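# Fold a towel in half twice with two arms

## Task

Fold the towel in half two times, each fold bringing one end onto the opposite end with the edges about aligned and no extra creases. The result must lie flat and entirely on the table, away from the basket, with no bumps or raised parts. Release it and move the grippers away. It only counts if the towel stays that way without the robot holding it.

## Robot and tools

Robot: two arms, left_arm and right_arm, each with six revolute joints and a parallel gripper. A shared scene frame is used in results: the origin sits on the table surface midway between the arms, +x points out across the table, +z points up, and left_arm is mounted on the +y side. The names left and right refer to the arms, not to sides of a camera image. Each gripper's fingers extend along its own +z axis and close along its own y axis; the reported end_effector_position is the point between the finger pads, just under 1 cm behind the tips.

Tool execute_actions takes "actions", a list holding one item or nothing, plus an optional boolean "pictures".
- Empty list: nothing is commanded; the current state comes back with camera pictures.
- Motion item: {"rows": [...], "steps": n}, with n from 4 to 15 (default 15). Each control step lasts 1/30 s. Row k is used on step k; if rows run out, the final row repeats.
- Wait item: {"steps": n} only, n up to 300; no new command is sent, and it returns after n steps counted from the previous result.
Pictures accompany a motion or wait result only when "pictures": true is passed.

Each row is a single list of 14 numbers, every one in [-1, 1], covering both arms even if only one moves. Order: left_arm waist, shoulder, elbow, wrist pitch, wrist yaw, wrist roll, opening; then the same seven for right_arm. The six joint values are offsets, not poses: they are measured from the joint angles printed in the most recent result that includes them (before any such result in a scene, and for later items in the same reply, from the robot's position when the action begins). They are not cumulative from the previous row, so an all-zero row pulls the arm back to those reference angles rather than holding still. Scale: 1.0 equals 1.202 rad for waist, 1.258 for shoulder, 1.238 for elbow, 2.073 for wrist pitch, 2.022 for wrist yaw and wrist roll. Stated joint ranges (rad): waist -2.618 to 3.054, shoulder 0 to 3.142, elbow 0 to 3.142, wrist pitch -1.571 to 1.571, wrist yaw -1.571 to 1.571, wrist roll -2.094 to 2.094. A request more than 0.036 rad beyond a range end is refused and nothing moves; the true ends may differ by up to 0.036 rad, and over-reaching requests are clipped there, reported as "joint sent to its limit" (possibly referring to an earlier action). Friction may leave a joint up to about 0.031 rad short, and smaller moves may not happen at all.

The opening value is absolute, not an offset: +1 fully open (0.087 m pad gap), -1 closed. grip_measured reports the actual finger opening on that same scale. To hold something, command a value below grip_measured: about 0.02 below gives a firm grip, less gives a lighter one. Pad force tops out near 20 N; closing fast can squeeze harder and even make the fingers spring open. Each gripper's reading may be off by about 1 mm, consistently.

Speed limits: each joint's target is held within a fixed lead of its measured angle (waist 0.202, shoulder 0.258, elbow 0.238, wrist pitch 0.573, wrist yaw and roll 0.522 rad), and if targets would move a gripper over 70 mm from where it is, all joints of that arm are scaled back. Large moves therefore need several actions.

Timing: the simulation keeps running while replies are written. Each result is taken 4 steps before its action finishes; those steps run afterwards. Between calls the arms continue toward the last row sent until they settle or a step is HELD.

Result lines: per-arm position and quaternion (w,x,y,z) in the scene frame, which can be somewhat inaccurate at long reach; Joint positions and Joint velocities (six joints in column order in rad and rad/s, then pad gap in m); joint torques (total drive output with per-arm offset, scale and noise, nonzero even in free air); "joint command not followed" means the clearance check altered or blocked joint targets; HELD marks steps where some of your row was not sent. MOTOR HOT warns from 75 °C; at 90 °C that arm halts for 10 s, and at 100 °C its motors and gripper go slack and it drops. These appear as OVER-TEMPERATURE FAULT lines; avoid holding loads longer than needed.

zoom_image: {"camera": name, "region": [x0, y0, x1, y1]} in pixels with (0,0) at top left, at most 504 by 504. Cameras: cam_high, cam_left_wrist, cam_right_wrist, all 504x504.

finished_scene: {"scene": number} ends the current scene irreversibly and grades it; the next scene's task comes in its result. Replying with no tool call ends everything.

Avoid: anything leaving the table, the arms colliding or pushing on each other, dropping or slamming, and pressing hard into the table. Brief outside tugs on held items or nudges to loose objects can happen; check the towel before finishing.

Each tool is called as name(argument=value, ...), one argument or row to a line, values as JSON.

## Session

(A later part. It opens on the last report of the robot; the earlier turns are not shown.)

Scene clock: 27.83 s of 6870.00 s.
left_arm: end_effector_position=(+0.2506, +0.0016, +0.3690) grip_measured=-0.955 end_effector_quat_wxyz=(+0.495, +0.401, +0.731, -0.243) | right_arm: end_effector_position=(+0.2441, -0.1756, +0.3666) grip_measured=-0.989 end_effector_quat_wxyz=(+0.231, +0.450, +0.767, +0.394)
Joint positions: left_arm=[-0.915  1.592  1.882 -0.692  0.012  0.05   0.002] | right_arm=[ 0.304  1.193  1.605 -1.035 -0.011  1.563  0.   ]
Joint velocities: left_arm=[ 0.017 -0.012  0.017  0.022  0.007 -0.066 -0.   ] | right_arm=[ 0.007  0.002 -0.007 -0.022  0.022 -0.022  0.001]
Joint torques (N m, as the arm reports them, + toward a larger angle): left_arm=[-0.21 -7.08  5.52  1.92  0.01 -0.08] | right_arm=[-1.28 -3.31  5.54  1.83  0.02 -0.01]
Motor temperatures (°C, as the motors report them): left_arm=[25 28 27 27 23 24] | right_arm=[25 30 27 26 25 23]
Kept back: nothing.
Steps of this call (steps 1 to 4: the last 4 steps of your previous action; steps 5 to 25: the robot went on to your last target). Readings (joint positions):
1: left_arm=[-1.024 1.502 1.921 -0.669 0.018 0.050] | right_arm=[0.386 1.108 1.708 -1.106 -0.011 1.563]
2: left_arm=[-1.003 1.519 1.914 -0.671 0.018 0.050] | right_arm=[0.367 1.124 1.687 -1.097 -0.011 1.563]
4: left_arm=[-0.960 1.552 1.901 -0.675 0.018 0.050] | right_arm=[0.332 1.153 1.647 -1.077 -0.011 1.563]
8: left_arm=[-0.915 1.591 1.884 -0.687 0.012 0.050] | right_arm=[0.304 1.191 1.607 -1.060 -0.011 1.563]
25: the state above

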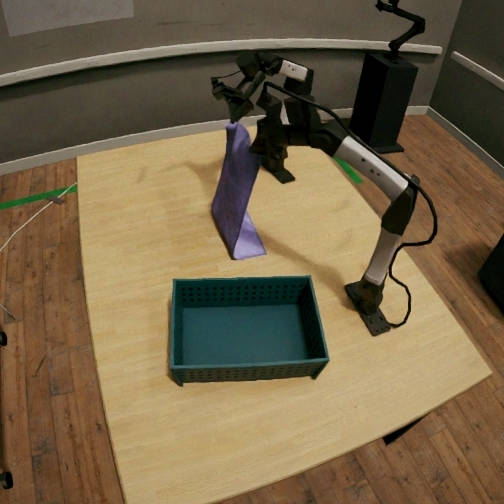

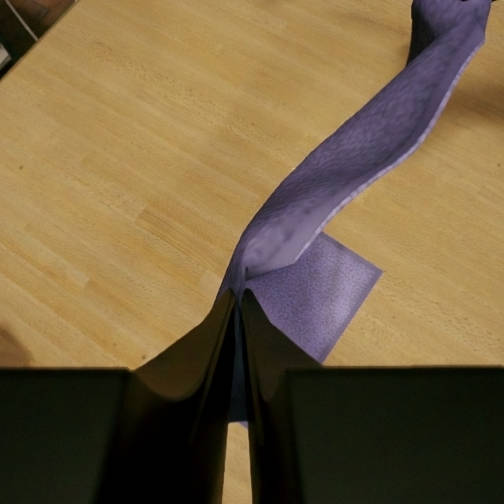

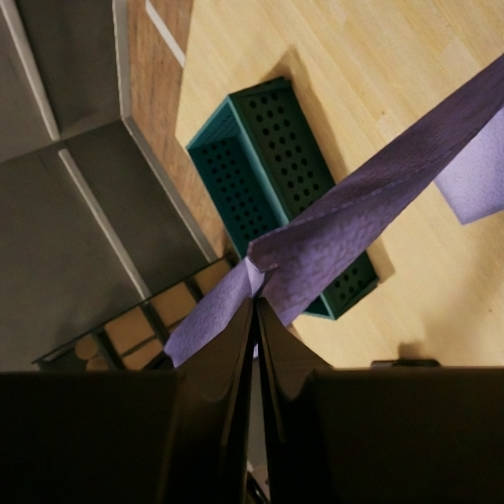

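execute_actions(
  actions=[
    {"rows":[[0.012,0.015,0,0.003,0,0,-1, -0.006,0.022,0,0.009,0,0,-1],[0.025,0.03,0,0.006,0,0,-1, -0.012,0.044,0,0.017,0,0,-1],[0.037,0.045,0,0.009,0,0,-1, -0.018,0.066,0,0.026,0,0,-1],[0.05,0.06,0,0.012,0,0,-1, -0.024,0.088,0,0.034,0,0,-1],[0.062,0.075,0,0.015,0,0,-1, -0.03,0.11,0,0.043,0,0,-1],[0.075,0.09,0,0.018,0,0,-1, -0.036,0.132,0,0.052,0,0,-1],[0.087,0.105,0,0.021,0,0,-1, -0.042,0.154,-0.01,0.06,0,0,-1],[0.1,0.12,0,0.024,0,0,-1, -0.048,0.176,-0.01,0.07,0,0,-1],[0.112,0.135,0,0.027,0,0,-1, -0.054,0.2,-0.01,0.078,0,0,-1],[0.125,0.15,0,0.03,0,0,-1, -0.06,0.22,-0.02,0.086,0,0,-1],[0.137,0.165,0,0.033,0,0,-1, -0.066,0.242,-0.02,0.095,0,0,-1],[0.15,0.18,0,0.036,0,0,-1, -0.072,0.264,-0.02,0.104,0,0,-1],[0.162,0.195,0,0.039,0,0,-1, -0.08,0.286,-0.022,0.113,0,0,-1],[0.175,0.21,0,0.042,0,0,-1, -0.088,0.31,-0.022,0.122,0,0,-1],[0.19,0.225,0,0.046,0,0,-1, -0.094,0.331,-0.022,0.133,0,0,-1]],"steps":15},
  ],
)

execute_actions(
  actions=[
    {"steps":22},
  ],
  pictures=true,
)

zoom_image(
  camera="cam_high",
  region=[150, 120, 320, 290],
)

Scene clock: 29.80 s of 6870.00 s.
left_arm: end_effector_position=(+0.3230, +0.0088, +0.3050) grip_measured=-0.955 end_effector_quat_wxyz=(+0.462, +0.367, +0.784, -0.193) | right_arm: end_effector_position=(+0.3184, -0.1597, +0.3065) grip_measured=-0.989 end_effector_quat_wxyz=(+0.211, +0.485, +0.777, +0.340)
Joint positions: left_arm=[-0.787  1.748  1.882 -0.655  0.014  0.05   0.002] | right_arm=[ 0.25   1.429  1.601 -0.92  -0.011  1.563  0.   ]
Joint velocities: left_arm=[ 0.437  0.701  0.002  0.066 -0.022  0.022  0.   ] | right_arm=[-0.212  0.93  -0.081  0.432  0.037  0.037 -0.   ]
Joint torques (N m, as the arm reports them, + toward a larger angle): left_arm=[ 0.29 -7.49  6.55  2.01 -0.03 -0.12] | right_arm=[-1.55 -4.81  5.29  1.64  0.03 -0.07]
Motor temperatures (°C, as the motors report them): left_arm=[25 28 27 27 23 24] | right_arm=[25 30 27 27 25 23]
Steps of this call (steps 1 to 15: the robot went on to your last target; steps 16 to 48: nothing new was sent; steps 49 to 59: the first 11 steps of this action). Readings (joint positions):
49: left_arm=[-0.915 1.592 1.882 -0.692 0.012 0.050] | right_arm=[0.304 1.193 1.605 -1.034 -0.011 1.563]
50: left_arm=[-0.913 1.594 1.882 -0.692 0.012 0.050] | right_arm=[0.304 1.195 1.605 -1.034 -0.011 1.563]
52: left_arm=[-0.897 1.605 1.882 -0.686 0.014 0.050] | right_arm=[0.298 1.215 1.605 -1.021 -0.011 1.563]
56: left_arm=[-0.835 1.675 1.882 -0.666 0.014 0.050] | right_arm=[0.271 1.326 1.605 -0.969 -0.011 1.563]
59: the state above

Scene clock: 30.53 s of 6870.00 s.
left_arm: end_effector_position=(+0.3787, +0.0243, +0.2479) grip_measured=-0.955 end_effector_quat_wxyz=(+0.434, +0.336, +0.821, -0.158) | right_arm: end_effector_position=(+0.3774, -0.1555, +0.2473) grip_measured=-0.989 end_effector_quat_wxyz=(+0.202, +0.511, +0.776, +0.310)
Joint positions: left_arm=[-0.689  1.882  1.882 -0.611  0.015  0.05   0.002] | right_arm=[ 0.202  1.617  1.581 -0.779 -0.012  1.563  0.   ]
Joint velocities: left_arm=[ 0.002  0.002  0.002  0.007 -0.007  0.081  0.   ] | right_arm=[-0.002  0.002  0.002 -0.022  0.037  0.037 -0.001]
Joint torques (N m, as the arm reports them, + toward a larger angle): left_arm=[-0.26 -9.62  6.74  1.95 -0.06 -0.09] | right_arm=[-1.34 -9.15  6.35  1.6   0.02 -0.04]
Motor temperatures (°C, as the motors report them): left_arm=[25 28 27 27 23 24] | right_arm=[25 30 27 27 25 23]
Kept back: nothing.
Steps of this call (steps 1 to 4: the last 4 steps of your previous action; steps 5 to 22: the robot went on to your last target). Readings (joint positions):
1: left_arm=[-0.772 1.772 1.882 -0.652 0.014 0.050] | right_arm=[0.243 1.461 1.599 -0.904 -0.011 1.563]
2: left_arm=[-0.757 1.795 1.882 -0.648 0.014 0.050] | right_arm=[0.235 1.491 1.596 -0.889 -0.011 1.563]
4: left_arm=[-0.728 1.835 1.882 -0.640 0.014 0.050] | right_arm=[0.219 1.548 1.592 -0.856 -0.011 1.563]
8: left_arm=[-0.690 1.882 1.882 -0.631 0.014 0.050] | right_arm=[0.202 1.614 1.583 -0.809 -0.011 1.563]
22: the state above

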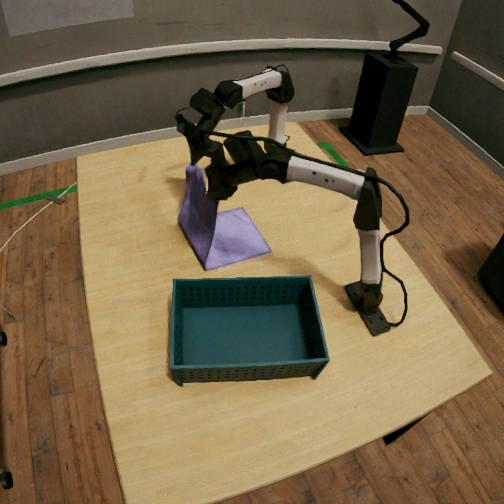

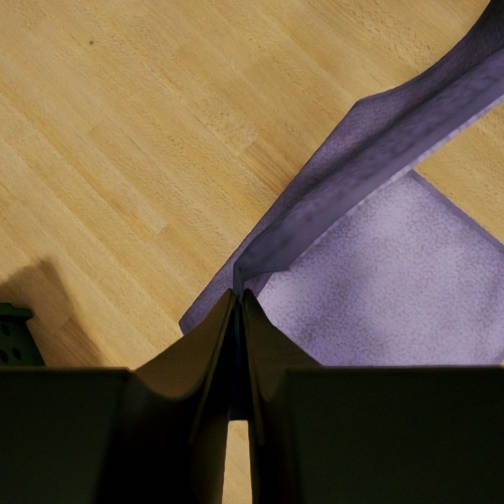

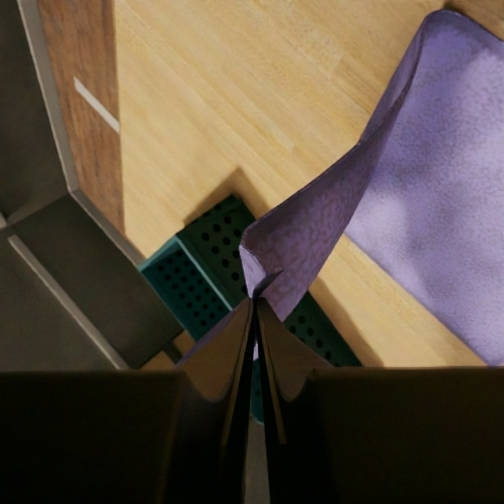

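Region (150, 120, 320, 290) of cam_high's 504x504 image, scaled by 2.965, with more detail than that image has.

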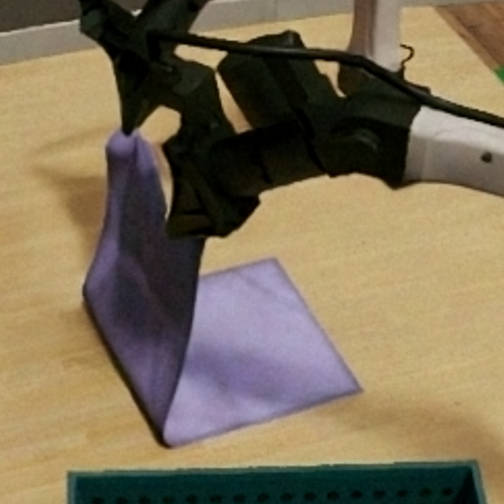

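execute_actions(
  actions=[
    {"rows":[[-0.018,-0.005,-0.033,0,0,0.015,-1, 0.012,0,-0.027,0,0,0.015,-1],[-0.037,-0.01,-0.067,0,0,0.03,-1, 0.024,0,-0.054,-0.005,0,0.03,-1],[-0.055,-0.015,-0.1,0,0,0.045,-1, 0.036,0,-0.08,-0.01,0,0.045,-1],[-0.073,-0.02,-0.133,0,0,0.06,-1, 0.048,0,-0.107,-0.015,0,0.06,-1],[-0.092,-0.025,-0.167,0.01,0,0.075,-1, 0.06,0,-0.134,-0.02,0,0.075,-1],[-0.11,-0.03,-0.2,0.01,0,0.09,-1, 0.072,0,-0.16,-0.025,0,0.09,-1],[-0.128,-0.035,-0.233,0.01,0,0.105,-1, 0.084,0,-0.188,-0.03,0,0.1,-1],[-0.147,-0.04,-0.267,0.015,0,0.12,-1, 0.096,0.01,-0.214,-0.035,0,0.115,-1],[-0.165,-0.045,-0.3,0.02,0,0.135,-1, 0.108,0.01,-0.24,-0.04,0,0.13,-1],[-0.183,-0.05,-0.333,0.02,0,0.15,-1, 0.12,0.015,-0.268,-0.045,0,0.145,-1],[-0.2,-0.05,-0.367,0.025,0,0.165,-1, 0.134,0.02,-0.295,-0.05,0,0.16,-1],[-0.22,-0.05,-0.4,0.025,0,0.18,-1, 0.147,0.02,-0.32,-0.05,0,0.175,-1],[-0.24,-0.05,-0.433,0.03,0,0.195,-1, 0.16,0.025,-0.35,-0.05,0,0.19,-1],[-0.26,-0.05,-0.467,0.03,0,0.21,-1, 0.173,0.025,-0.375,-0.05,0,0.2,-1],[-0.278,-0.055,-0.5,0.032,0,0.222,-1, 0.187,0.027,-0.402,-0.05,0,0.216,-1]],"steps":15},
  ],
)

execute_actions(
  actions=[
    {"steps":25},
  ],
  pictures=true,
)

zoom_image(
  camera="cam_high",
  region=[160, 150, 300, 290],
)

Scene clock: 31.47 s of 6870.00 s.
left_arm: end_effector_position=(+0.2741, +0.0060, +0.1320) grip_measured=-0.955 end_effector_quat_wxyz=(+0.316, +0.523, +0.783, -0.114) | right_arm: end_effector_position=(+0.2974, -0.1377, +0.1298) grip_measured=-0.989 end_effector_quat_wxyz=(+0.081, +0.570, +0.795, +0.190)
Joint positions: left_arm=[-0.887  1.834  1.524 -0.576  0.012  0.257  0.002] | right_arm=[ 0.326  1.617  1.286 -0.825 -0.011  1.764  0.   ]
Joint velocities: left_arm=[-0.662 -0.042 -1.282  0.066  0.051  0.813 -0.   ] | right_arm=[ 0.432 -0.002 -0.974 -0.242 -0.022  0.784 -0.   ]
Joint torques (N m, as the arm reports them, + toward a larger angle): left_arm=[-0.63 -9.82  5.42  1.54  0.03 -0.02] | right_arm=[ 0.24 -6.11  5.58  0.85  0.06  0.  ]
Motor temperatures (°C, as the motors report them): left_arm=[25 28 27 27 23 24] | right_arm=[25 30 27 27 25 23]
Steps of this call (steps 1 to 15: the robot went on to your last target; steps 16 to 17: nothing new was sent; steps 18 to 28: the first 11 steps of this action). Readings (joint positions):
18: left_arm=[-0.690 1.882 1.880 -0.610 0.015 0.053] | right_arm=[0.202 1.617 1.579 -0.777 -0.012 1.566]
19: left_arm=[-0.694 1.878 1.869 -0.605 0.015 0.061] | right_arm=[0.203 1.617 1.571 -0.775 -0.012 1.574]
21: left_arm=[-0.715 1.862 1.816 -0.596 0.012 0.089] | right_arm=[0.217 1.617 1.530 -0.772 -0.011 1.602]
25: left_arm=[-0.810 1.838 1.656 -0.583 0.011 0.177] | right_arm=[0.278 1.617 1.389 -0.793 -0.011 1.687]
28: the state above

Scene clock: 32.30 s of 6870.00 s.
left_arm: end_effector_position=(+0.1958, +0.0273, +0.0529) grip_measured=-0.955 end_effector_quat_wxyz=(+0.219, +0.682, +0.694, -0.073) | right_arm: end_effector_position=(+0.2246, -0.1462, +0.0540) grip_measured=-0.989 end_effector_quat_wxyz=(+0.011, +0.634, +0.771, +0.066)
Joint positions: left_arm=[-1.028  1.819  1.27  -0.557  0.019  0.49   0.002] | right_arm=[ 0.421  1.644  1.088 -0.882 -0.014  1.99   0.   ]
Joint velocities: left_arm=[-0.002 -0.002 -0.002 -0.037  0.022 -0.007  0.   ] | right_arm=[ 0.002  0.007 -0.002  0.037 -0.007  0.066 -0.   ]
Joint torques (N m, as the arm reports them, + toward a larger angle): left_arm=[-0.22 -8.79  5.84  1.34  0.01 -0.01] | right_arm=[-0.02 -7.06  5.59  0.54  0.05  0.12]
Motor temperatures (°C, as the motors report them): left_arm=[25 29 27 27 23 24] | right_arm=[25 30 27 27 25 23]
Kept back: nothing.
Steps of this call (steps 1 to 4: the last 4 steps of your previous action; steps 5 to 25: the robot went on to your last target). Readings (joint positions):
1: left_arm=[-0.910 1.834 1.481 -0.574 0.012 0.285] | right_arm=[0.341 1.617 1.253 -0.834 -0.011 1.791]
2: left_arm=[-0.932 1.834 1.439 -0.571 0.013 0.314] | right_arm=[0.356 1.618 1.220 -0.841 -0.011 1.819]
4: left_arm=[-0.977 1.834 1.355 -0.566 0.013 0.372] | right_arm=[0.388 1.623 1.155 -0.850 -0.011 1.873]
8: left_arm=[-1.027 1.834 1.270 -0.569 0.019 0.444] | right_arm=[0.421 1.643 1.088 -0.880 -0.014 1.944]
25: the state above

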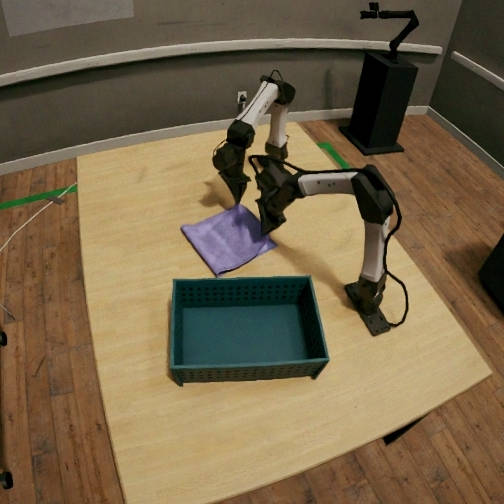

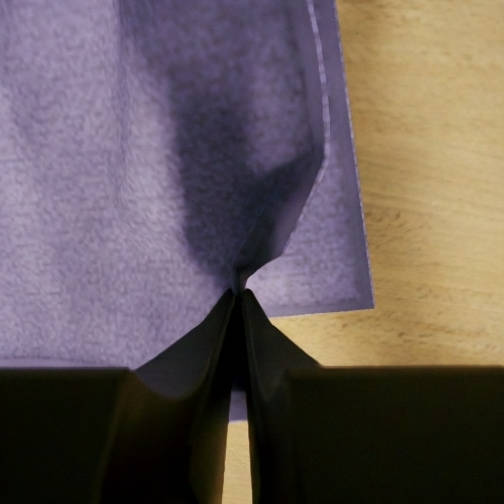

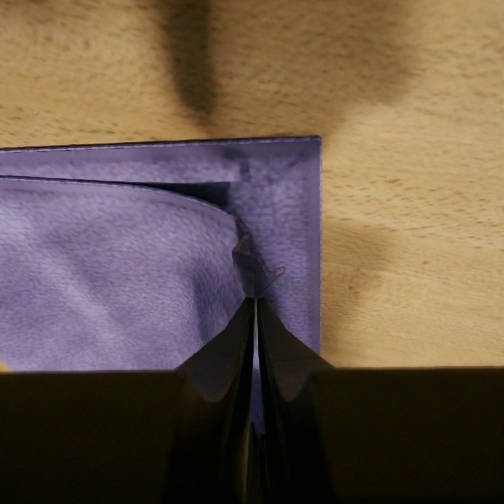

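Region (160, 150, 300, 290) of cam_high's 504x504 image, scaled by 3.600, with more detail than that image has.

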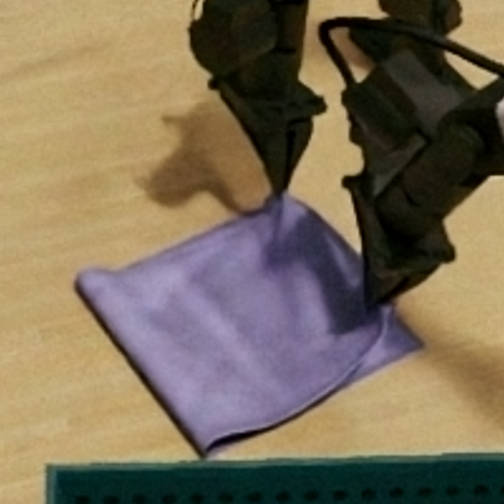

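execute_actions(
  actions=[
    {"rows":[[-0.01,0,-0.006,0.006,0,0,-1, -0.01,0,-0.012,0.005,0,0,-1],[-0.02,0.005,-0.012,0.012,0,0,-1, -0.02,0,-0.024,0.01,0,0,-1],[-0.03,0.01,-0.02,0.018,0,0,-1, -0.025,-0.01,-0.036,0.016,0,0,-1],[-0.04,0.015,-0.027,0.024,0,0,-1, -0.03,-0.01,-0.048,0.022,0,0,-1],[-0.047,0.02,-0.034,0.03,0,0,-1, -0.035,-0.015,-0.06,0.028,0,0,-1],[-0.054,0.025,-0.04,0.036,0,0,-1, -0.04,-0.015,-0.072,0.034,0,0,-1],[-0.06,0.03,-0.048,0.042,0,0,-1, -0.045,-0.015,-0.084,0.04,0,0,-1],[-0.064,0.033,-0.056,0.05,0,0,-1, -0.05,-0.015,-0.095,0.046,0,0,-1]],"steps":15},
  ],
)

execute_actions(
  actions=[
    {"steps":12},
  ],
  pictures=true,
)

zoom_image(
  camera="cam_high",
  region=[160, 150, 300, 290],
)

Scene clock: 33.13 s of 6870.00 s.
left_arm: end_effector_position=(+0.1715, +0.0104, +0.0372) grip_measured=-0.955 end_effector_quat_wxyz=(+0.220, +0.706, +0.668, -0.083) | right_arm: end_effector_position=(+0.2171, -0.1697, +0.0274) grip_measured=-0.989 end_effector_quat_wxyz=(+0.005, +0.653, +0.756, +0.043)
Joint positions: left_arm=[-1.1    1.841  1.229 -0.484  0.02   0.491  0.002] | right_arm=[ 0.372  1.644  0.984 -0.825 -0.014  1.991  0.   ]
Joint velocities: left_arm=[-0.066  0.139 -0.11   0.168  0.007  0.022  0.001] | right_arm=[-0.022  0.002 -0.09   0.081 -0.037  0.037  0.002]
Joint torques (N m, as the arm reports them, + toward a larger angle): left_arm=[-0.69 -7.88  4.77  1.36  0.01 -0.11] | right_arm=[-1.18 -8.76  4.67  0.69  0.07 -0.04]
Motor temperatures (°C, as the motors report them): left_arm=[25 29 27 27 23 24] | right_arm=[25 30 27 27 25 23]
Steps of this call (steps 1 to 14: the robot went on to your last target; steps 15 to 25: the first 11 steps of this action). Readings (joint positions):
15: left_arm=[-1.028 1.819 1.270 -0.557 0.019 0.491] | right_arm=[0.421 1.644 1.088 -0.882 -0.014 1.991]
16: left_arm=[-1.029 1.819 1.270 -0.556 0.019 0.491] | right_arm=[0.420 1.644 1.086 -0.880 -0.014 1.991]
18: left_arm=[-1.039 1.819 1.269 -0.548 0.019 0.491] | right_arm=[0.411 1.644 1.071 -0.867 -0.014 1.991]
22: left_arm=[-1.082 1.825 1.247 -0.507 0.019 0.491] | right_arm=[0.383 1.644 1.011 -0.837 -0.014 1.991]
25: the state above

Scene clock: 33.53 s of 6870.00 s.
left_arm: end_effector_position=(+0.1721, +0.0081, +0.0343) grip_measured=-0.955 end_effector_quat_wxyz=(+0.223, +0.706, +0.667, -0.084) | right_arm: end_effector_position=(+0.2212, -0.1670, +0.0279) grip_measured=-0.989 end_effector_quat_wxyz=(+0.008, +0.653, +0.755, +0.053)
Joint positions: left_arm=[-1.101  1.848  1.223 -0.464  0.02   0.491  0.002] | right_arm=[ 0.372  1.644  0.982 -0.803 -0.015  1.991  0.   ]
Joint velocities: left_arm=[ 0.007 -0.022  0.007 -0.022 -0.007 -0.051  0.001] | right_arm=[-0.007 -0.002  0.012  0.007 -0.022 -0.066  0.001]
Joint torques (N m, as the arm reports them, + toward a larger angle): left_arm=[-0.72 -7.58  4.69  1.35  0.05 -0.12] | right_arm=[-1.48 -8.87  4.84  0.61  0.06 -0.02]
Motor temperatures (°C, as the motors report them): left_arm=[25 29 27 27 23 24] | right_arm=[25 30 27 27 25 23]
Kept back: nothing.
Steps of this call (steps 1 to 4: the last 4 steps of your previous action; steps 5 to 12: the robot went on to your last target). Readings (joint positions):
1: left_arm=[-1.101 1.845 1.226 -0.480 0.020 0.491] | right_arm=[0.372 1.644 0.982 -0.822 -0.015 1.991]
2: left_arm=[-1.101 1.847 1.224 -0.476 0.020 0.491] | right_arm=[0.372 1.644 0.982 -0.818 -0.015 1.991]
4: left_arm=[-1.101 1.848 1.223 -0.471 0.020 0.491] | right_arm=[0.372 1.644 0.982 -0.810 -0.015 1.991]
8: left_arm=[-1.101 1.848 1.223 -0.465 0.020 0.491] | right_arm=[0.372 1.644 0.982 -0.805 -0.015 1.991]
12: the state above

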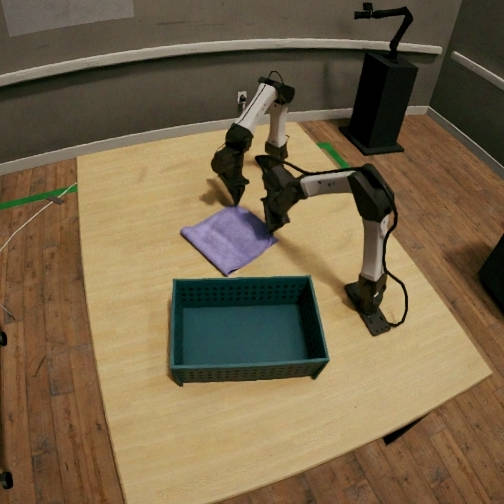

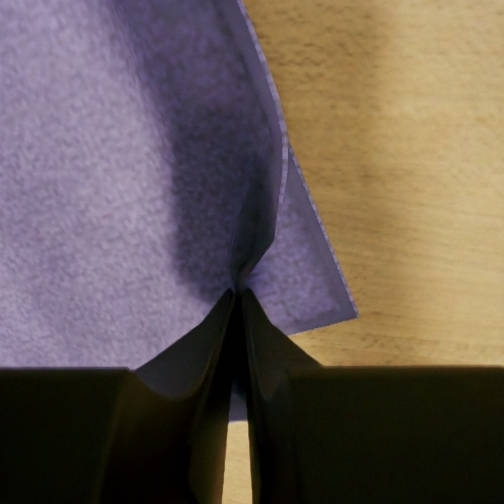

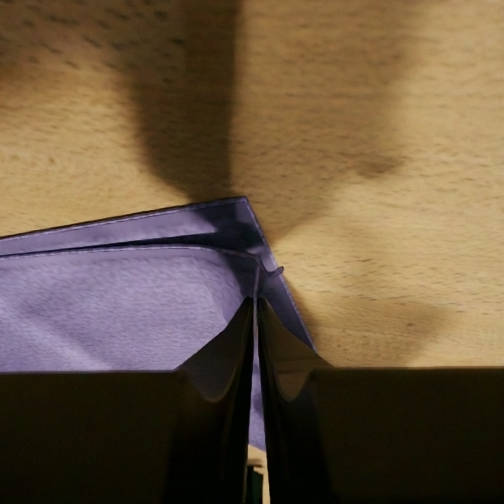

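Region (160, 150, 300, 290) of cam_high's 504x504 image, scaled by 3.600, with more detail than that image has.

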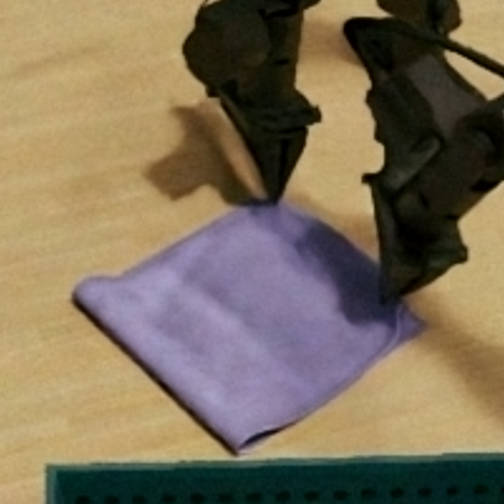

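execute_actions(
  actions=[
    {"rows":[[0,0,0,0,0,0,-0.85, 0,0,0,0,0,0,-0.85],[0,0,0,0,0,0,-0.7, 0,0,0,0,0,0,-0.7],[0,0,0,0,0,0,-0.5, 0,0,0,0,0,0,-0.5],[0,0,0,0,0,0,-0.3, 0,0,0,0,0,0,-0.3],[0,0,0,0,0,0,-0.1, 0,0,0,0,0,0,-0.1],[0,0,0,0,0,0,0.1, 0,0,0,0,0,0,0.1],[0,0,0,0,0,0,0.3, 0,0,0,0,0,0,0.3],[0,-0.03,0,0,0,0,0.3, 0,-0.03,0,0,0,0,0.3],[0,-0.06,0,-0.01,0,0,0.3, 0,-0.06,0,-0.01,0,0,0.3],[-0.02,-0.1,0,-0.02,0,0,0.3, 0,-0.1,0,-0.03,0,0,0.3],[-0.04,-0.15,0,-0.04,0,0,0.3, -0.03,-0.14,0,-0.05,0,-0.05,0.3],[-0.06,-0.2,0,-0.06,0,0,0.3, -0.06,-0.18,0,-0.07,0,-0.1,0.3],[-0.09,-0.26,0,-0.09,0,0,0.3, -0.1,-0.22,0,-0.07,0,-0.2,0.3],[-0.12,-0.33,0,-0.12,0,0,0.3, -0.14,-0.26,0.05,-0.07,0,-0.4,0.3],[-0.15,-0.45,0,-0.15,0,-0.24,0.3, -0.15,-0.4,0.1,-0.07,0,-0.98,0.3]],"steps":15},
  ],
)

execute_actions(
  actions=[
    {"steps":30},
  ],
  pictures=true,
)

zoom_image(
  camera="cam_high",
  region=[160, 170, 300, 290],
)

Scene clock: 34.23 s of 6870.00 s.
left_arm: end_effector_position=(+0.1697, +0.0085, +0.0546) grip_measured=+0.299 end_effector_quat_wxyz=(+0.239, +0.704, +0.662, -0.089) | right_arm: end_effector_position=(+0.2208, -0.1678, +0.0423) grip_measured=+0.299 end_effector_quat_wxyz=(+0.013, +0.648, +0.758, +0.069)
Joint positions: left_arm=[-1.106  1.791  1.223 -0.487  0.019  0.491  0.057] | right_arm=[ 0.37   1.591  0.982 -0.822 -0.016  1.978  0.057]
Joint velocities: left_arm=[-0.154 -1.013  0.012 -0.491 -0.051 -0.037  0.002] | right_arm=[-0.115 -1.009  0.012 -0.447 -0.081 -0.579  0.001]
Joint torques (N m, as the arm reports them, + toward a larger angle): left_arm=[ -3.   -12.98   6.18   1.37   0.22  -0.12] | right_arm=[ -2.44 -12.06   5.62   0.35   0.11  -0.05]
Motor temperatures (°C, as the motors report them): left_arm=[25 29 27 27 23 24] | right_arm=[25 30 27 27 25 23]
Steps of this call (steps 1 to 10: the robot went on to your last target; steps 11 to 21: the first 11 steps of this action). Readings (joint positions):
11: left_arm=[-1.101 1.848 1.223 -0.464 0.020 0.491] | right_arm=[0.372 1.644 0.982 -0.803 -0.015 1.991]
12: left_arm=[-1.101 1.848 1.223 -0.464 0.020 0.491] | right_arm=[0.372 1.644 0.982 -0.803 -0.015 1.991]
14: left_arm=[-1.101 1.848 1.223 -0.464 0.020 0.491] | right_arm=[0.372 1.644 0.982 -0.803 -0.015 1.991]
18: left_arm=[-1.101 1.846 1.223 -0.464 0.020 0.491] | right_arm=[0.372 1.642 0.982 -0.803 -0.015 1.991]
21: the state above

Scene clock: 35.23 s of 6870.00 s.
left_arm: end_effector_position=(+0.0680, +0.0459, +0.2121) grip_measured=+0.300 end_effector_quat_wxyz=(+0.301, +0.570, +0.726, -0.239) | right_arm: end_effector_position=(+0.2207, -0.2629, +0.1830) grip_measured=+0.300 end_effector_quat_wxyz=(+0.299, -0.168, +0.937, +0.075)
Joint positions: left_arm=[-1.276  1.271  1.238 -0.749  0.023  0.016  0.057] | right_arm=[ 0.201  1.124  1.116 -0.937 -0.017  0.044  0.057]
Joint velocities: left_arm=[-0.002  0.017  0.002 -0.066 -0.081 -0.051  0.   ] | right_arm=[-0.007  0.002 -0.002  0.066  0.007 -0.242 -0.   ]
Joint torques (N m, as the arm reports them, + toward a larger angle): left_arm=[-0.81 -3.46  5.81  1.46 -0.03 -0.18] | right_arm=[-1.26 -1.91  5.88  1.31  0.05 -0.09]
Motor temperatures (°C, as the motors report them): left_arm=[25 29 27 27 23 24] | right_arm=[25 30 27 27 25 23]
Kept back: nothing.
Steps of this call (steps 1 to 4: the last 4 steps of your previous action; steps 5 to 30: the robot went on to your last target). Readings (joint positions):
1: left_arm=[-1.117 1.747 1.223 -0.506 0.017 0.491] | right_arm=[0.360 1.550 0.982 -0.840 -0.018 1.948]
2: left_arm=[-1.133 1.693 1.223 -0.527 0.015 0.491] | right_arm=[0.337 1.499 0.982 -0.859 -0.020 1.890]
4: left_arm=[-1.183 1.568 1.223 -0.565 0.015 0.448] | right_arm=[0.263 1.390 1.004 -0.894 -0.020 1.724]
8: left_arm=[-1.268 1.324 1.224 -0.643 0.021 0.221] | right_arm=[0.202 1.175 1.092 -0.905 -0.017 1.363]
30: the state above

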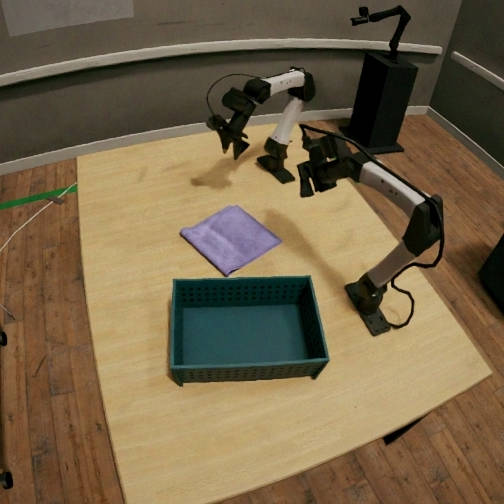

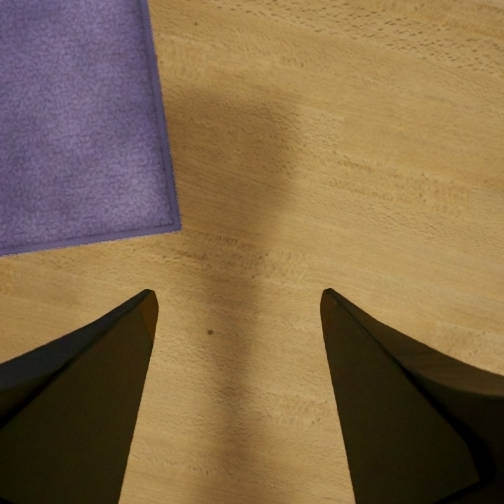

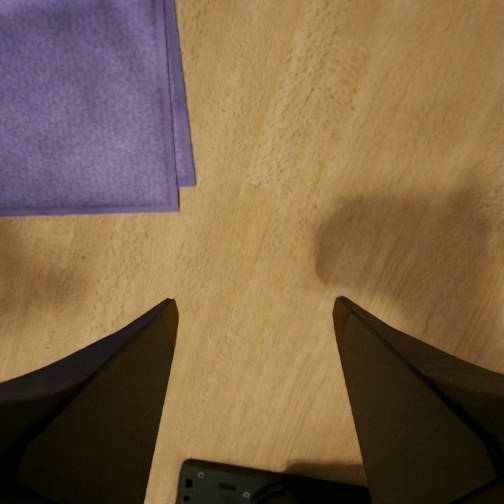

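Region (160, 170, 300, 290) of cam_high's 504x504 image, scaled by 3.600, with more detail than that image has; it fills the top 432 rows of this view, and the rest is white.

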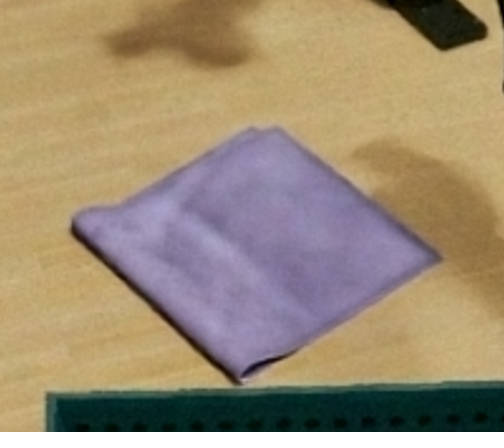

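execute_actions(
  actions=[
    {"rows":[[0,-0.1,-0.05,0,0,0,0.3, 0.05,0.1,0.1,-0.02,0,-0.05,1],[0,-0.2,-0.1,-0.05,0,0,0.3, 0.1,0.2,0.2,-0.04,0,-0.1,1],[0,-0.35,-0.2,-0.1,0,0,0.3, 0.39,0.92,0.76,-0.081,0.008,-0.16,1]],"steps":15},
  ],
)

execute_actions(
  actions=[
    {"steps":30},
  ],
  pictures=true,
)

Scene clock: 36.13 s of 6870.00 s.
left_arm: end_effector_position=(+0.0401, +0.1487, +0.2236) grip_measured=+0.300 end_effector_quat_wxyz=(+0.333, +0.559, +0.712, -0.264) | right_arm: end_effector_position=(+0.2739, -0.0413, +0.2008) grip_measured=+0.988 end_effector_quat_wxyz=(+0.257, -0.499, +0.823, +0.085)
Joint positions: left_arm=[-1.276  0.811  1.023 -0.907  0.023  0.014  0.057] | right_arm=[ 0.665  1.889  1.933 -1.065 -0.004 -0.231  0.087]
Joint velocities: left_arm=[-0.002  0.095 -0.071 -0.154  0.022 -0.022 -0.   ] | right_arm=[ 0.466  2.332  2.317 -0.022 -0.037 -0.3    0.   ]
Joint torques (N m, as the arm reports them, + toward a larger angle): left_arm=[-0.44  0.54  4.2   1.51 -0.01 -0.06] | right_arm=[-2.39 -8.02  4.88  1.03  0.05 -0.09]
Motor temperatures (°C, as the motors report them): left_arm=[25 29 27 27 23 24] | right_arm=[25 30 27 27 25 23]
Steps of this call (steps 1 to 16: the robot went on to your last target; steps 17 to 27: the first 11 steps of this action). Readings (joint positions):
17: left_arm=[-1.276 1.259 1.229 -0.743 0.023 0.014] | right_arm=[0.208 1.138 1.134 -0.956 -0.015 0.011]
18: left_arm=[-1.276 1.221 1.200 -0.742 0.023 0.014] | right_arm=[0.230 1.182 1.191 -0.994 -0.011 -0.013]
20: left_arm=[-1.276 1.091 1.113 -0.781 0.023 0.014] | right_arm=[0.339 1.333 1.364 -1.038 0.001 -0.098]
24: left_arm=[-1.276 0.839 1.024 -0.892 0.023 0.014] | right_arm=[0.571 1.642 1.678 -1.052 0.002 -0.191]
27: the state above

Scene clock: 37.13 s of 6870.00 s.
left_arm: end_effector_position=(+0.0389, +0.1531, +0.2142) grip_measured=+0.300 end_effector_quat_wxyz=(+0.318, +0.564, +0.719, -0.252) | right_arm: end_effector_position=(+0.2841, -0.0216, +0.0543) grip_measured=+0.988 end_effector_quat_wxyz=(+0.102, -0.537, +0.836, +0.035)
Joint positions: left_arm=[-1.276  0.818  1.013 -0.93   0.023  0.014  0.057] | right_arm=[ 0.679  2.298  2.042 -1.099 -0.006 -0.27   0.087]
Joint velocities: left_arm=[ 0.012 -0.007  0.007  0.095  0.022 -0.007 -0.   ] | right_arm=[-0.002 -0.002  0.022  0.007  0.022 -0.037  0.   ]
Joint torques (N m, as the arm reports them, + toward a larger angle): left_arm=[-0.48  0.23  4.75  1.52  0.01 -0.07] | right_arm=[ -1.35 -15.98   7.37   0.72  -0.01  -0.12]
Motor temperatures (°C, as the motors report them): left_arm=[25 29 27 27 23 24] | right_arm=[25 31 27 27 25 23]
Kept back: nothing.
Steps of this call (steps 1 to 4: the last 4 steps of your previous action; steps 5 to 30: the robot went on to your last target). Readings (joint positions):
1: left_arm=[-1.276 0.813 1.021 -0.910 0.023 0.014] | right_arm=[0.676 1.963 1.993 -1.054 -0.005 -0.239]
2: left_arm=[-1.276 0.815 1.018 -0.915 0.023 0.014] | right_arm=[0.680 2.024 2.023 -1.041 -0.006 -0.244]
4: left_arm=[-1.276 0.818 1.014 -0.922 0.023 0.014] | right_arm=[0.679 2.129 2.040 -1.040 -0.006 -0.250]
8: left_arm=[-1.276 0.818 1.013 -0.928 0.023 0.014] | right_arm=[0.679 2.299 2.042 -1.071 -0.006 -0.262]
30: the state above
All arms were judged still, so your last target was given up. Only a new action makes them travel on or press farther. Fingers that are still opening or closing keep moving.

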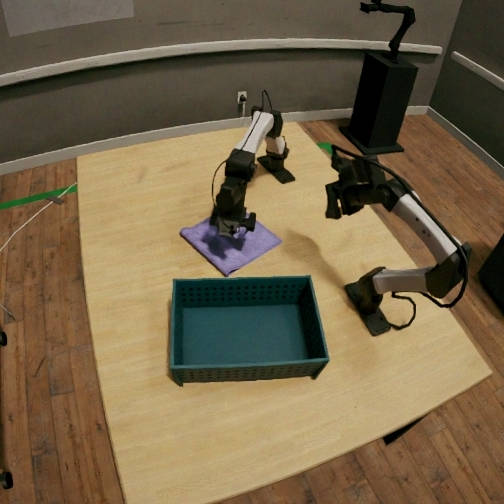

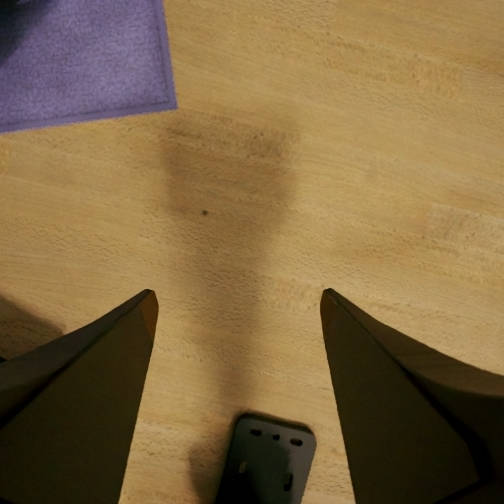

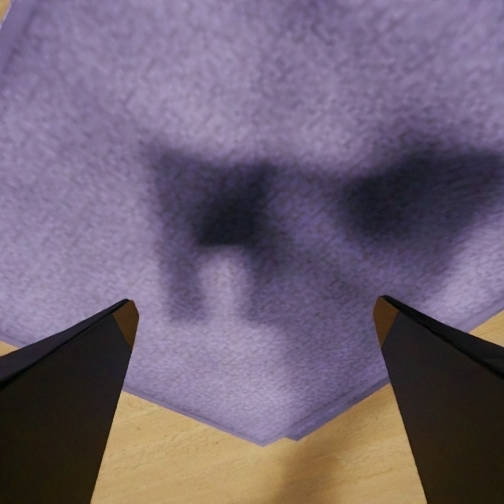

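execute_actions(
  actions=[
    {"rows":[[0,0,0,0,0,0,0.3, 0,0.015,0,0,0,0,1],[0,0,0,0,0,0,0.3, 0,0.025,0,0,0,0,1],[0,0,0,0,0,0,0.3, 0,0.035,0,0,0,0,1],[0,0,0,0,0,0,0.3, 0,0.045,0,0,0,0,1],[0,0,0,0,0,0,0.3, 0,0.055,0,0,0,0,1],[0,0,0,0,0,0,0.3, 0,0.062,0,0,0,0,1],[0,0,0,0,0,0,0.3, 0,0.069,0,0,0,0,1],[0,0,0,0,0,0,0.3, 0,0.075,0,0,0,0,1],[0,0,0,0,0,0,0.3, 0,0.08,0,0,0,0,1],[0,0,0,0,0,0,0.3, 0,0.085,0,0,0,0,1],[0,0,0,0,0,0,0.3, 0,0.095,0,0,0,0,1]],"steps":15},
  ],
)

execute_actions(
  actions=[
    {"rows":[[0,0,0,0,0,0,0.3, 0.005,0.01,-0.023,0.004,0,0.018,1],[0,0,0,0,0,0,0.3, 0.01,-0.004,-0.046,0.008,0,0.036,1],[0,0,0,0,0,0,0.3, 0.015,-0.018,-0.069,0.012,0,0.054,1],[0,0,0,0,0,0,0.3, 0.02,-0.032,-0.092,0.016,0,0.072,1],[0,0,0,0,0,0,0.3, 0.025,-0.046,-0.115,0.02,0,0.09,1],[0,0,0,0,0,0,0.3, 0.03,-0.06,-0.138,0.024,0,0.108,1],[0,0,0,0,0,0,0.3, 0.035,-0.074,-0.161,0.028,0,0.126,1],[0,0,0,0,0,0,0.3, 0.04,-0.088,-0.184,0.032,0,0.144,1],[0,0,0,0,0,0,0.3, 0.045,-0.102,-0.207,0.036,0,0.162,1],[0,0,0,0,0,0,0.3, 0.05,-0.116,-0.23,0.04,0,0.18,1],[0,0,0,0,0,0,0.3, 0.056,-0.13,-0.253,0.044,0,0.198,1],[0,0,0,0,0,0,0.3, 0.062,-0.144,-0.276,0.048,0,0.216,1],[0,0,0,0,0,0,0.3, 0.068,-0.158,-0.3,0.052,0,0.234,1],[0,0,0,0,0,0,0.3, 0.074,-0.172,-0.323,0.056,0,0.255,1],[0,0,0,0,0,0,0.3, 0.08,-0.185,-0.346,0.06,0,0.28,1]],"steps":15},
  ],
)

execute_actions(
  actions=[
    {"steps":20},
  ],
  pictures=true,
)

Scene clock: 37.97 s of 6870.00 s.
left_arm: end_effector_position=(+0.0389, +0.1531, +0.2142) grip_measured=+0.300 end_effector_quat_wxyz=(+0.318, +0.564, +0.719, -0.252) | right_arm: end_effector_position=(+0.2799, -0.0266, +0.0173) grip_measured=+0.988 end_effector_quat_wxyz=(+0.062, -0.539, +0.840, +0.022)
Joint positions: left_arm=[-1.276  0.818  1.013 -0.93   0.023  0.014  0.057] | right_arm=[ 0.679  2.383  2.042 -1.099 -0.006 -0.27   0.087]
Joint velocities: left_arm=[-0.017  0.007 -0.002  0.037  0.037 -0.007 -0.001] | right_arm=[-0.007  0.32  -0.012 -0.022  0.051 -0.037 -0.   ]
Joint torques (N m, as the arm reports them, + toward a larger angle): left_arm=[-0.43 -0.5   6.22  1.74 -0.02 -0.08] | right_arm=[ -0.36 -13.72   6.1    0.63  -0.03   0.02]
Motor temperatures (°C, as the motors report them): left_arm=[25 29 28 27 23 24] | right_arm=[25 31 27 27 25 23]
Steps of this call (steps 1 to 14: nothing new was sent; steps 15 to 25: the first 11 steps of this action). Readings (joint positions):
15: left_arm=[-1.276 0.818 1.013 -0.930 0.023 0.014] | right_arm=[0.679 2.298 2.042 -1.099 -0.006 -0.270]
16: left_arm=[-1.276 0.818 1.013 -0.930 0.023 0.014] | right_arm=[0.679 2.298 2.042 -1.099 -0.006 -0.270]
18: left_arm=[-1.276 0.818 1.013 -0.930 0.023 0.014] | right_arm=[0.679 2.303 2.042 -1.099 -0.006 -0.270]
22: left_arm=[-1.276 0.818 1.013 -0.930 0.023 0.014] | right_arm=[0.679 2.344 2.042 -1.099 -0.006 -0.270]
25: the state above

Scene clock: 38.47 s of 6870.00 s.
left_arm: end_effector_position=(+0.0389, +0.1531, +0.2142) grip_measured=+0.300 end_effector_quat_wxyz=(+0.318, +0.564, +0.719, -0.252) | right_arm: end_effector_position=(+0.2333, -0.0428, +0.0126) grip_measured=+0.988 end_effector_quat_wxyz=(+0.037, -0.449, +0.892, +0.018)
Joint positions: left_arm=[-1.276  0.818  1.013 -0.93   0.023  0.014  0.057] | right_arm=[ 0.717  2.259  1.809 -1.038 -0.002 -0.024  0.087]
Joint velocities: left_arm=[-0.002  0.007 -0.002  0.037 -0.051  0.007 -0.001] | right_arm=[ 0.261 -0.501 -0.833  0.256  0.11   0.901 -0.001]
Joint torques (N m, as the arm reports them, + toward a larger angle): left_arm=[-0.51 -0.56  6.26  1.71  0.01 -0.07] | right_arm=[  0.76 -13.96   4.05   0.6   -0.21   0.1 ]
Motor temperatures (°C, as the motors report them): left_arm=[25 28 28 27 23 24] | right_arm=[25 31 27 26 25 23]
Steps of this call (steps 1 to 4: the last 4 steps of your previous action; steps 5 to 15: the first 11 steps of this action, its rows measured from where the robot was after step 4). Readings (joint positions):
4: left_arm=[-1.276 0.818 1.013 -0.930 0.023 0.014] | right_arm=[0.679 2.391 2.045 -1.098 -0.007 -0.270]
5: left_arm=[-1.276 0.818 1.013 -0.930 0.023 0.014] | right_arm=[0.679 2.391 2.044 -1.098 -0.008 -0.266]
6: left_arm=[-1.276 0.818 1.013 -0.930 0.023 0.014] | right_arm=[0.679 2.389 2.039 -1.095 -0.008 -0.256]
8: left_arm=[-1.276 0.818 1.013 -0.930 0.023 0.014] | right_arm=[0.680 2.372 2.005 -1.081 -0.008 -0.222]
12: left_arm=[-1.276 0.818 1.013 -0.930 0.023 0.014] | right_arm=[0.694 2.309 1.896 -1.056 -0.006 -0.117]
15: the state above

Scene clock: 39.13 s of 6870.00 s.
left_arm: end_effector_position=(+0.0389, +0.1531, +0.2142) grip_measured=+0.300 end_effector_quat_wxyz=(+0.318, +0.564, +0.719, -0.252) | right_arm: end_effector_position=(+0.1901, -0.0501, +0.0124) grip_measured=+0.988 end_effector_quat_wxyz=(+0.023, -0.336, +0.941, +0.010)
Joint positions: left_arm=[-1.276  0.818  1.013 -0.93   0.023  0.014  0.057] | right_arm=[ 0.768  2.162  1.645 -1.004  0.01   0.274  0.087]
Joint velocities: left_arm=[-0.002 -0.017 -0.017  0.022 -0.007 -0.007  0.001] | right_arm=[-0.022 -0.007 -0.007 -0.066  0.022  0.007 -0.001]
Joint torques (N m, as the arm reports them, + toward a larger angle): left_arm=[-0.5  -0.53  6.32  1.7   0.02 -0.08] | right_arm=[  0.37 -13.     3.63   0.77  -0.15   0.17]
Motor temperatures (°C, as the motors report them): left_arm=[25 28 28 27 23 24] | right_arm=[25 32 27 26 25 23]
Kept back: nothing.
Steps of this call (steps 1 to 4: the last 4 steps of your previous action; steps 5 to 20: the robot went on to your last target). Readings (joint positions):
1: left_arm=[-1.276 0.818 1.013 -0.930 0.023 0.014] | right_arm=[0.726 2.242 1.780 -1.031 -0.000 0.010]
2: left_arm=[-1.276 0.818 1.013 -0.930 0.023 0.014] | right_arm=[0.734 2.225 1.751 -1.025 0.001 0.043]
4: left_arm=[-1.276 0.818 1.013 -0.930 0.023 0.014] | right_arm=[0.750 2.191 1.693 -1.011 0.002 0.116]
8: left_arm=[-1.276 0.818 1.013 -0.930 0.023 0.014] | right_arm=[0.768 2.163 1.645 -1.009 0.004 0.213]
20: the state above

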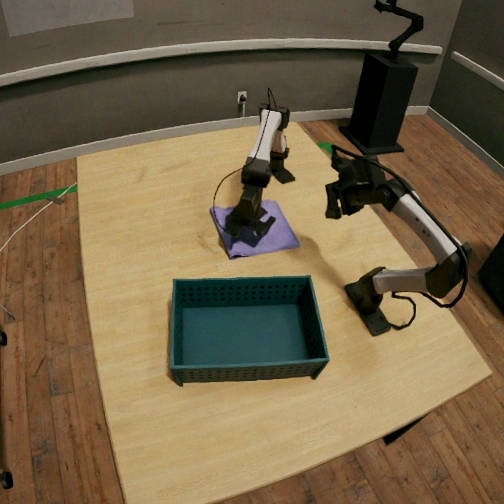

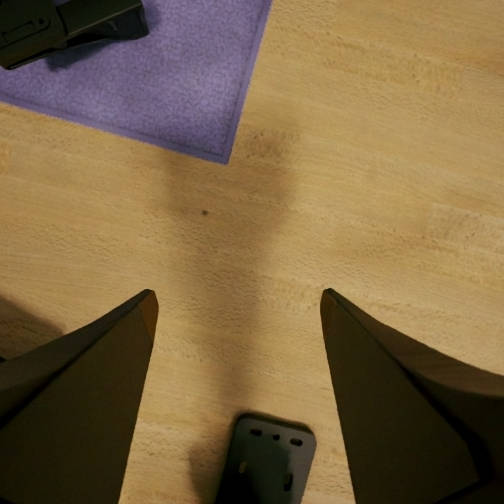

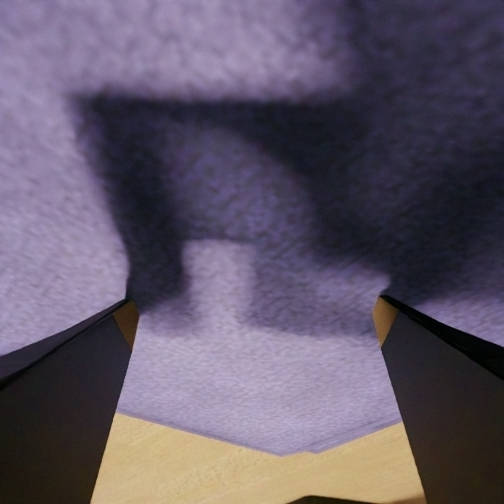

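execute_actions(
  actions=[
    {"rows":[[0,0,0.05,0,0,0,0, 0,-0.04,0,0,0,0,1],[0,0,0.1,0,0,0,0, 0,-0.07,0,0,0,0,1],[0,0.05,0.15,-0.05,0,0,0, 0,-0.1,0,0,0,0,1],[0.05,0.1,0.2,-0.1,0,0.1,0, 0,-0.13,0,-0.02,0,0,1],[0.1,0.15,0.25,-0.15,0,0.2,0, -0.04,-0.153,-0.02,-0.04,0,0.1,0.5],[0.15,0.2,0.3,-0.185,0,0.34,0, -0.08,-0.153,-0.04,-0.046,0,0.2,0],[0.2,0.25,0.35,-0.185,0,0.34,0, -0.13,-0.153,-0.06,-0.046,0,0.3,0],[0.25,0.3,0.4,-0.185,0,0.34,0, -0.18,-0.153,-0.08,-0.046,0,0.4,0],[0.3,0.35,0.45,-0.185,0,0.34,0, -0.24,-0.153,-0.09,-0.046,0,0.5,0],[0.35,0.4,0.5,-0.185,0,0.34,0, -0.3,-0.153,-0.1,-0.046,0,0.6,0],[0.376,0.45,0.5,-0.185,0,0.34,0, -0.41,-0.153,-0.117,-0.046,0,0.857,0]],"steps":15},
  ],
)

execute_actions(
  actions=[
    {"steps":22},
  ],
)

Scene clock: 39.90 s of 6870.00 s.
left_arm: end_effector_position=(+0.1602, +0.1525, +0.2858) grip_measured=+0.000 end_effector_quat_wxyz=(+0.332, +0.636, +0.691, -0.085) | right_arm: end_effector_position=(+0.2438, -0.0989, +0.0715) grip_measured=+0.001 end_effector_quat_wxyz=(+0.051, +0.063, +0.995, +0.051)
Joint positions: left_arm=[-0.916  1.246  1.578 -1.204  0.032  0.531  0.044] | right_arm=[ 0.52   1.954  1.57  -1.043 -0.001  0.838  0.044]
Joint velocities: left_arm=[ 1.453  1.824  1.263 -0.066 -0.022  1.062 -0.   ] | right_arm=[-1.941  0.012 -0.466 -0.022 -0.022  2.762 -0.   ]
Joint torques (N m, as the arm reports them, + toward a larger angle): left_arm=[-0.41 -1.22  4.11  0.89 -0.02 -0.03] | right_arm=[-1.87 -9.93  2.8   0.2   0.11  0.08]
Motor temperatures (°C, as the motors report them): left_arm=[25 28 28 28 23 24] | right_arm=[25 32 27 26 25 23]
Steps of this call (steps 1 to 12: the robot went on to your last target; steps 13 to 23: the first 11 steps of this action). Readings (joint positions):
13: left_arm=[-1.276 0.818 1.018 -0.933 0.023 0.014] | right_arm=[0.768 2.158 1.645 -1.004 0.011 0.277]
14: left_arm=[-1.276 0.820 1.036 -0.940 0.023 0.014] | right_arm=[0.768 2.151 1.645 -1.004 0.011 0.277]
16: left_arm=[-1.268 0.853 1.131 -0.994 0.025 0.042] | right_arm=[0.768 2.115 1.645 -1.008 0.011 0.277]
20: left_arm=[-1.088 1.049 1.408 -1.147 0.032 0.373] | right_arm=[0.699 1.984 1.611 -1.037 -0.000 0.548]
23: the state above

Scene clock: 40.63 s of 6870.00 s.
left_arm: end_effector_position=(+0.1911, +0.1651, +0.2525) grip_measured=+0.000 end_effector_quat_wxyz=(+0.249, +0.680, +0.689, -0.031) | right_arm: end_effector_position=(+0.3148, -0.1621, +0.0544) grip_measured=+0.000 end_effector_quat_wxyz=(+0.013, +0.689, +0.725, +0.013)
Joint positions: left_arm=[-0.831  1.393  1.618 -1.289  0.02   0.692  0.044] | right_arm=[ 0.268  1.965  1.511 -1.084  0.015  1.981  0.044]
Joint velocities: left_arm=[ 0.007 -0.007  0.007  0.007  0.007 -0.066  0.002] | right_arm=[-0.022 -0.017 -0.002 -0.037  0.037  0.095  0.   ]
Joint torques (N m, as the arm reports them, + toward a larger angle): left_arm=[-0.03 -4.95  6.61  1.15  0.08  0.  ] | right_arm=[  0.22 -10.57   4.98   0.2    0.02   0.14]
Motor temperatures (°C, as the motors report them): left_arm=[25 28 28 27 23 24] | right_arm=[25 32 27 26 25 23]
Kept back: nothing.
Steps of this call (steps 1 to 4: the last 4 steps of your previous action; steps 5 to 22: the robot went on to your last target). Readings (joint positions):
1: left_arm=[-0.874 1.302 1.609 -1.204 0.028 0.562] | right_arm=[0.449 1.955 1.552 -1.043 0.000 0.935]
2: left_arm=[-0.849 1.345 1.618 -1.206 0.024 0.587] | right_arm=[0.380 1.958 1.535 -1.048 0.002 1.032]
4: left_arm=[-0.831 1.397 1.618 -1.230 0.020 0.625] | right_arm=[0.272 1.964 1.516 -1.061 0.012 1.229]
8: left_arm=[-0.831 1.403 1.618 -1.268 0.020 0.665] | right_arm=[0.243 1.965 1.511 -1.080 0.020 1.615]
22: the state above

execute_actions(
  actions=[
    {"rows":[[0,0.06,0.035,0,0,0,0, 0,0,0,-0.015,0,0,0],[0,0.12,0.07,0,0,0,0, 0,0,0,-0.015,0,0,0],[0,0.18,0.105,0,0,0,0, 0,0,0,-0.015,0,0,0],[0,0.24,0.14,0,0,0,0, 0,0,0,-0.015,0,0,0],[0,0.3,0.175,0,0,0,0, 0,0,0,-0.015,0,0,0],[0,0.36,0.21,0,0,0,0, 0,0,0,-0.015,0,0,0],[0,0.42,0.25,0,0,0,0, 0,0,0,-0.015,0,0,0],[0,0.48,0.29,0,0,0,0, 0,0,0,-0.015,0,0,0],[0,0.54,0.33,0,0,0,0, 0,0,0,-0.015,0,0,0],[0,0.6,0.37,0,0,0,0, 0,0,0,-0.015,0,0,0],[0,0.66,0.41,0,0,0,0, 0,0,0,-0.015,0,0,0],[0,0.72,0.45,0,0,0,0, 0,0,0,-0.015,0,0,0],[0,0.76,0.48,0,0,0,0, 0,0,0,-0.015,0,0,0],[0,0.8,0.51,0,0,0,0, 0,0,0,-0.015,0,0,0],[0,0.825,0.525,-0.012,0,0,0, 0,0,0,-0.015,0,0,0]],"steps":15},
  ],
)

execute_actions(
  actions=[
    {"steps":25},
  ],
  pictures=true,
)

Scene clock: 41.20 s of 6870.00 s.
left_arm: end_effector_position=(+0.2763, +0.0661, +0.1576) grip_measured=+0.000 end_effector_quat_wxyz=(+0.138, +0.695, +0.705, -0.022) | right_arm: end_effector_position=(+0.3121, -0.1637, +0.0540) grip_measured=+0.000 end_effector_quat_wxyz=(+0.010, +0.692, +0.721, +0.006)
Joint positions: left_arm=[-0.831  2.037  2.027 -1.28   0.02   0.693  0.044] | right_arm=[ 0.268  1.965  1.511 -1.098  0.015  1.991  0.044]
Joint velocities: left_arm=[ 0.012  2.288  1.375 -0.022 -0.037  0.037 -0.001] | right_arm=[-0.007 -0.022 -0.002 -0.037  0.066  0.051  0.   ]
Joint torques (N m, as the arm reports them, + toward a larger angle): left_arm=[-0.55 -8.9   5.82  0.89  0.06 -0.09] | right_arm=[ -0.34 -10.98   5.77   0.2    0.05  -0.14]
Motor temperatures (°C, as the motors report them): left_arm=[25 28 28 27 23 24] | right_arm=[25 32 27 26 25 23]
Steps of this call (steps 1 to 6: the robot went on to your last target; steps 7 to 17: the first 11 steps of this action). Readings (joint positions):
7: left_arm=[-0.831 1.399 1.624 -1.293 0.020 0.693] | right_arm=[0.268 1.965 1.511 -1.085 0.015 1.993]
8: left_arm=[-0.831 1.420 1.645 -1.299 0.020 0.693] | right_arm=[0.268 1.965 1.511 -1.088 0.015 1.993]
10: left_arm=[-0.831 1.513 1.725 -1.304 0.020 0.693] | right_arm=[0.268 1.965 1.511 -1.092 0.015 1.992]
14: left_arm=[-0.831 1.798 1.893 -1.288 0.020 0.693] | right_arm=[0.268 1.965 1.511 -1.096 0.015 1.991]
17: the state above

Scene clock: 42.03 s of 6870.00 s.
left_arm: end_effector_position=(+0.3041, +0.0337, +0.0538) grip_measured=+0.000 end_effector_quat_wxyz=(+0.053, +0.700, +0.712, -0.014) | right_arm: end_effector_position=(+0.3118, -0.1638, +0.0540) grip_measured=+0.000 end_effector_quat_wxyz=(+0.010, +0.692, +0.722, +0.006)
Joint positions: left_arm=[-0.831  2.424  2.257 -1.297  0.02   0.693  0.044] | right_arm=[ 0.268  1.965  1.511 -1.099  0.015  1.99   0.044]
Joint velocities: left_arm=[ 0.007 -0.007  0.007 -0.007 -0.022  0.022  0.001] | right_arm=[-0.012 -0.017  0.007 -0.095  0.037  0.007  0.001]
Joint torques (N m, as the arm reports them, + toward a larger angle): left_arm=[ -0.42 -11.82   6.53   0.55   0.05  -0.09] | right_arm=[ -0.29 -10.84   5.71   0.21   0.07  -0.07]
Motor temperatures (°C, as the motors report them): left_arm=[25 29 28 27 23 24] | right_arm=[25 32 27 26 25 23]
Kept back: nothing.
Steps of this call (steps 1 to 4: the last 4 steps of your previous action; steps 5 to 25: the robot went on to your last target). Readings (joint positions):
1: left_arm=[-0.831 2.117 2.073 -1.277 0.020 0.693] | right_arm=[0.268 1.965 1.511 -1.098 0.015 1.991]
2: left_arm=[-0.831 2.196 2.121 -1.275 0.020 0.693] | right_arm=[0.268 1.965 1.511 -1.098 0.015 1.991]
4: left_arm=[-0.831 2.339 2.202 -1.271 0.020 0.693] | right_arm=[0.268 1.965 1.511 -1.098 0.015 1.991]
8: left_arm=[-0.831 2.469 2.225 -1.283 0.020 0.693] | right_arm=[0.268 1.965 1.511 -1.099 0.015 1.991]
25: the state above

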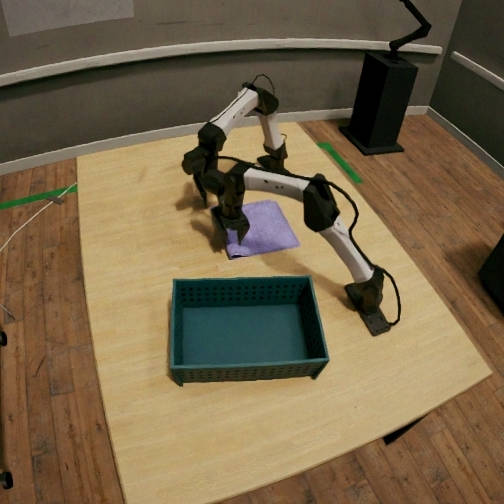

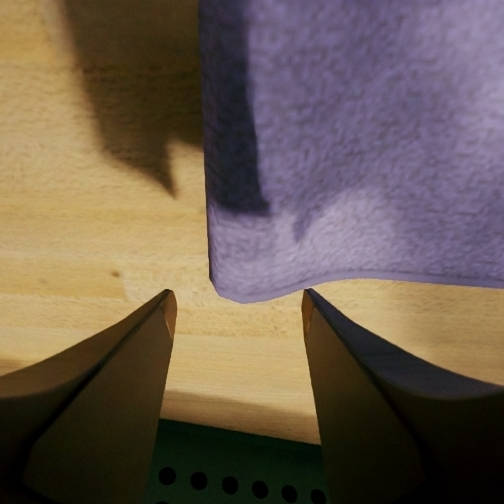

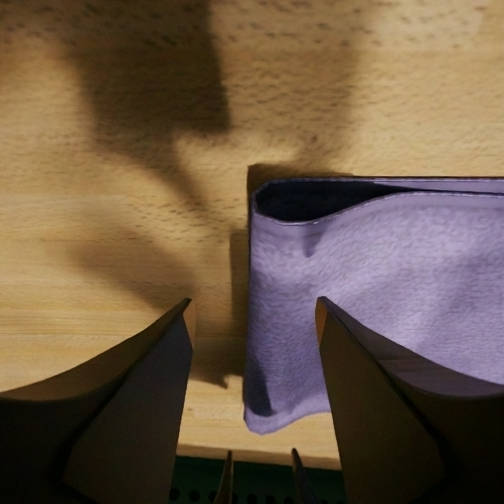

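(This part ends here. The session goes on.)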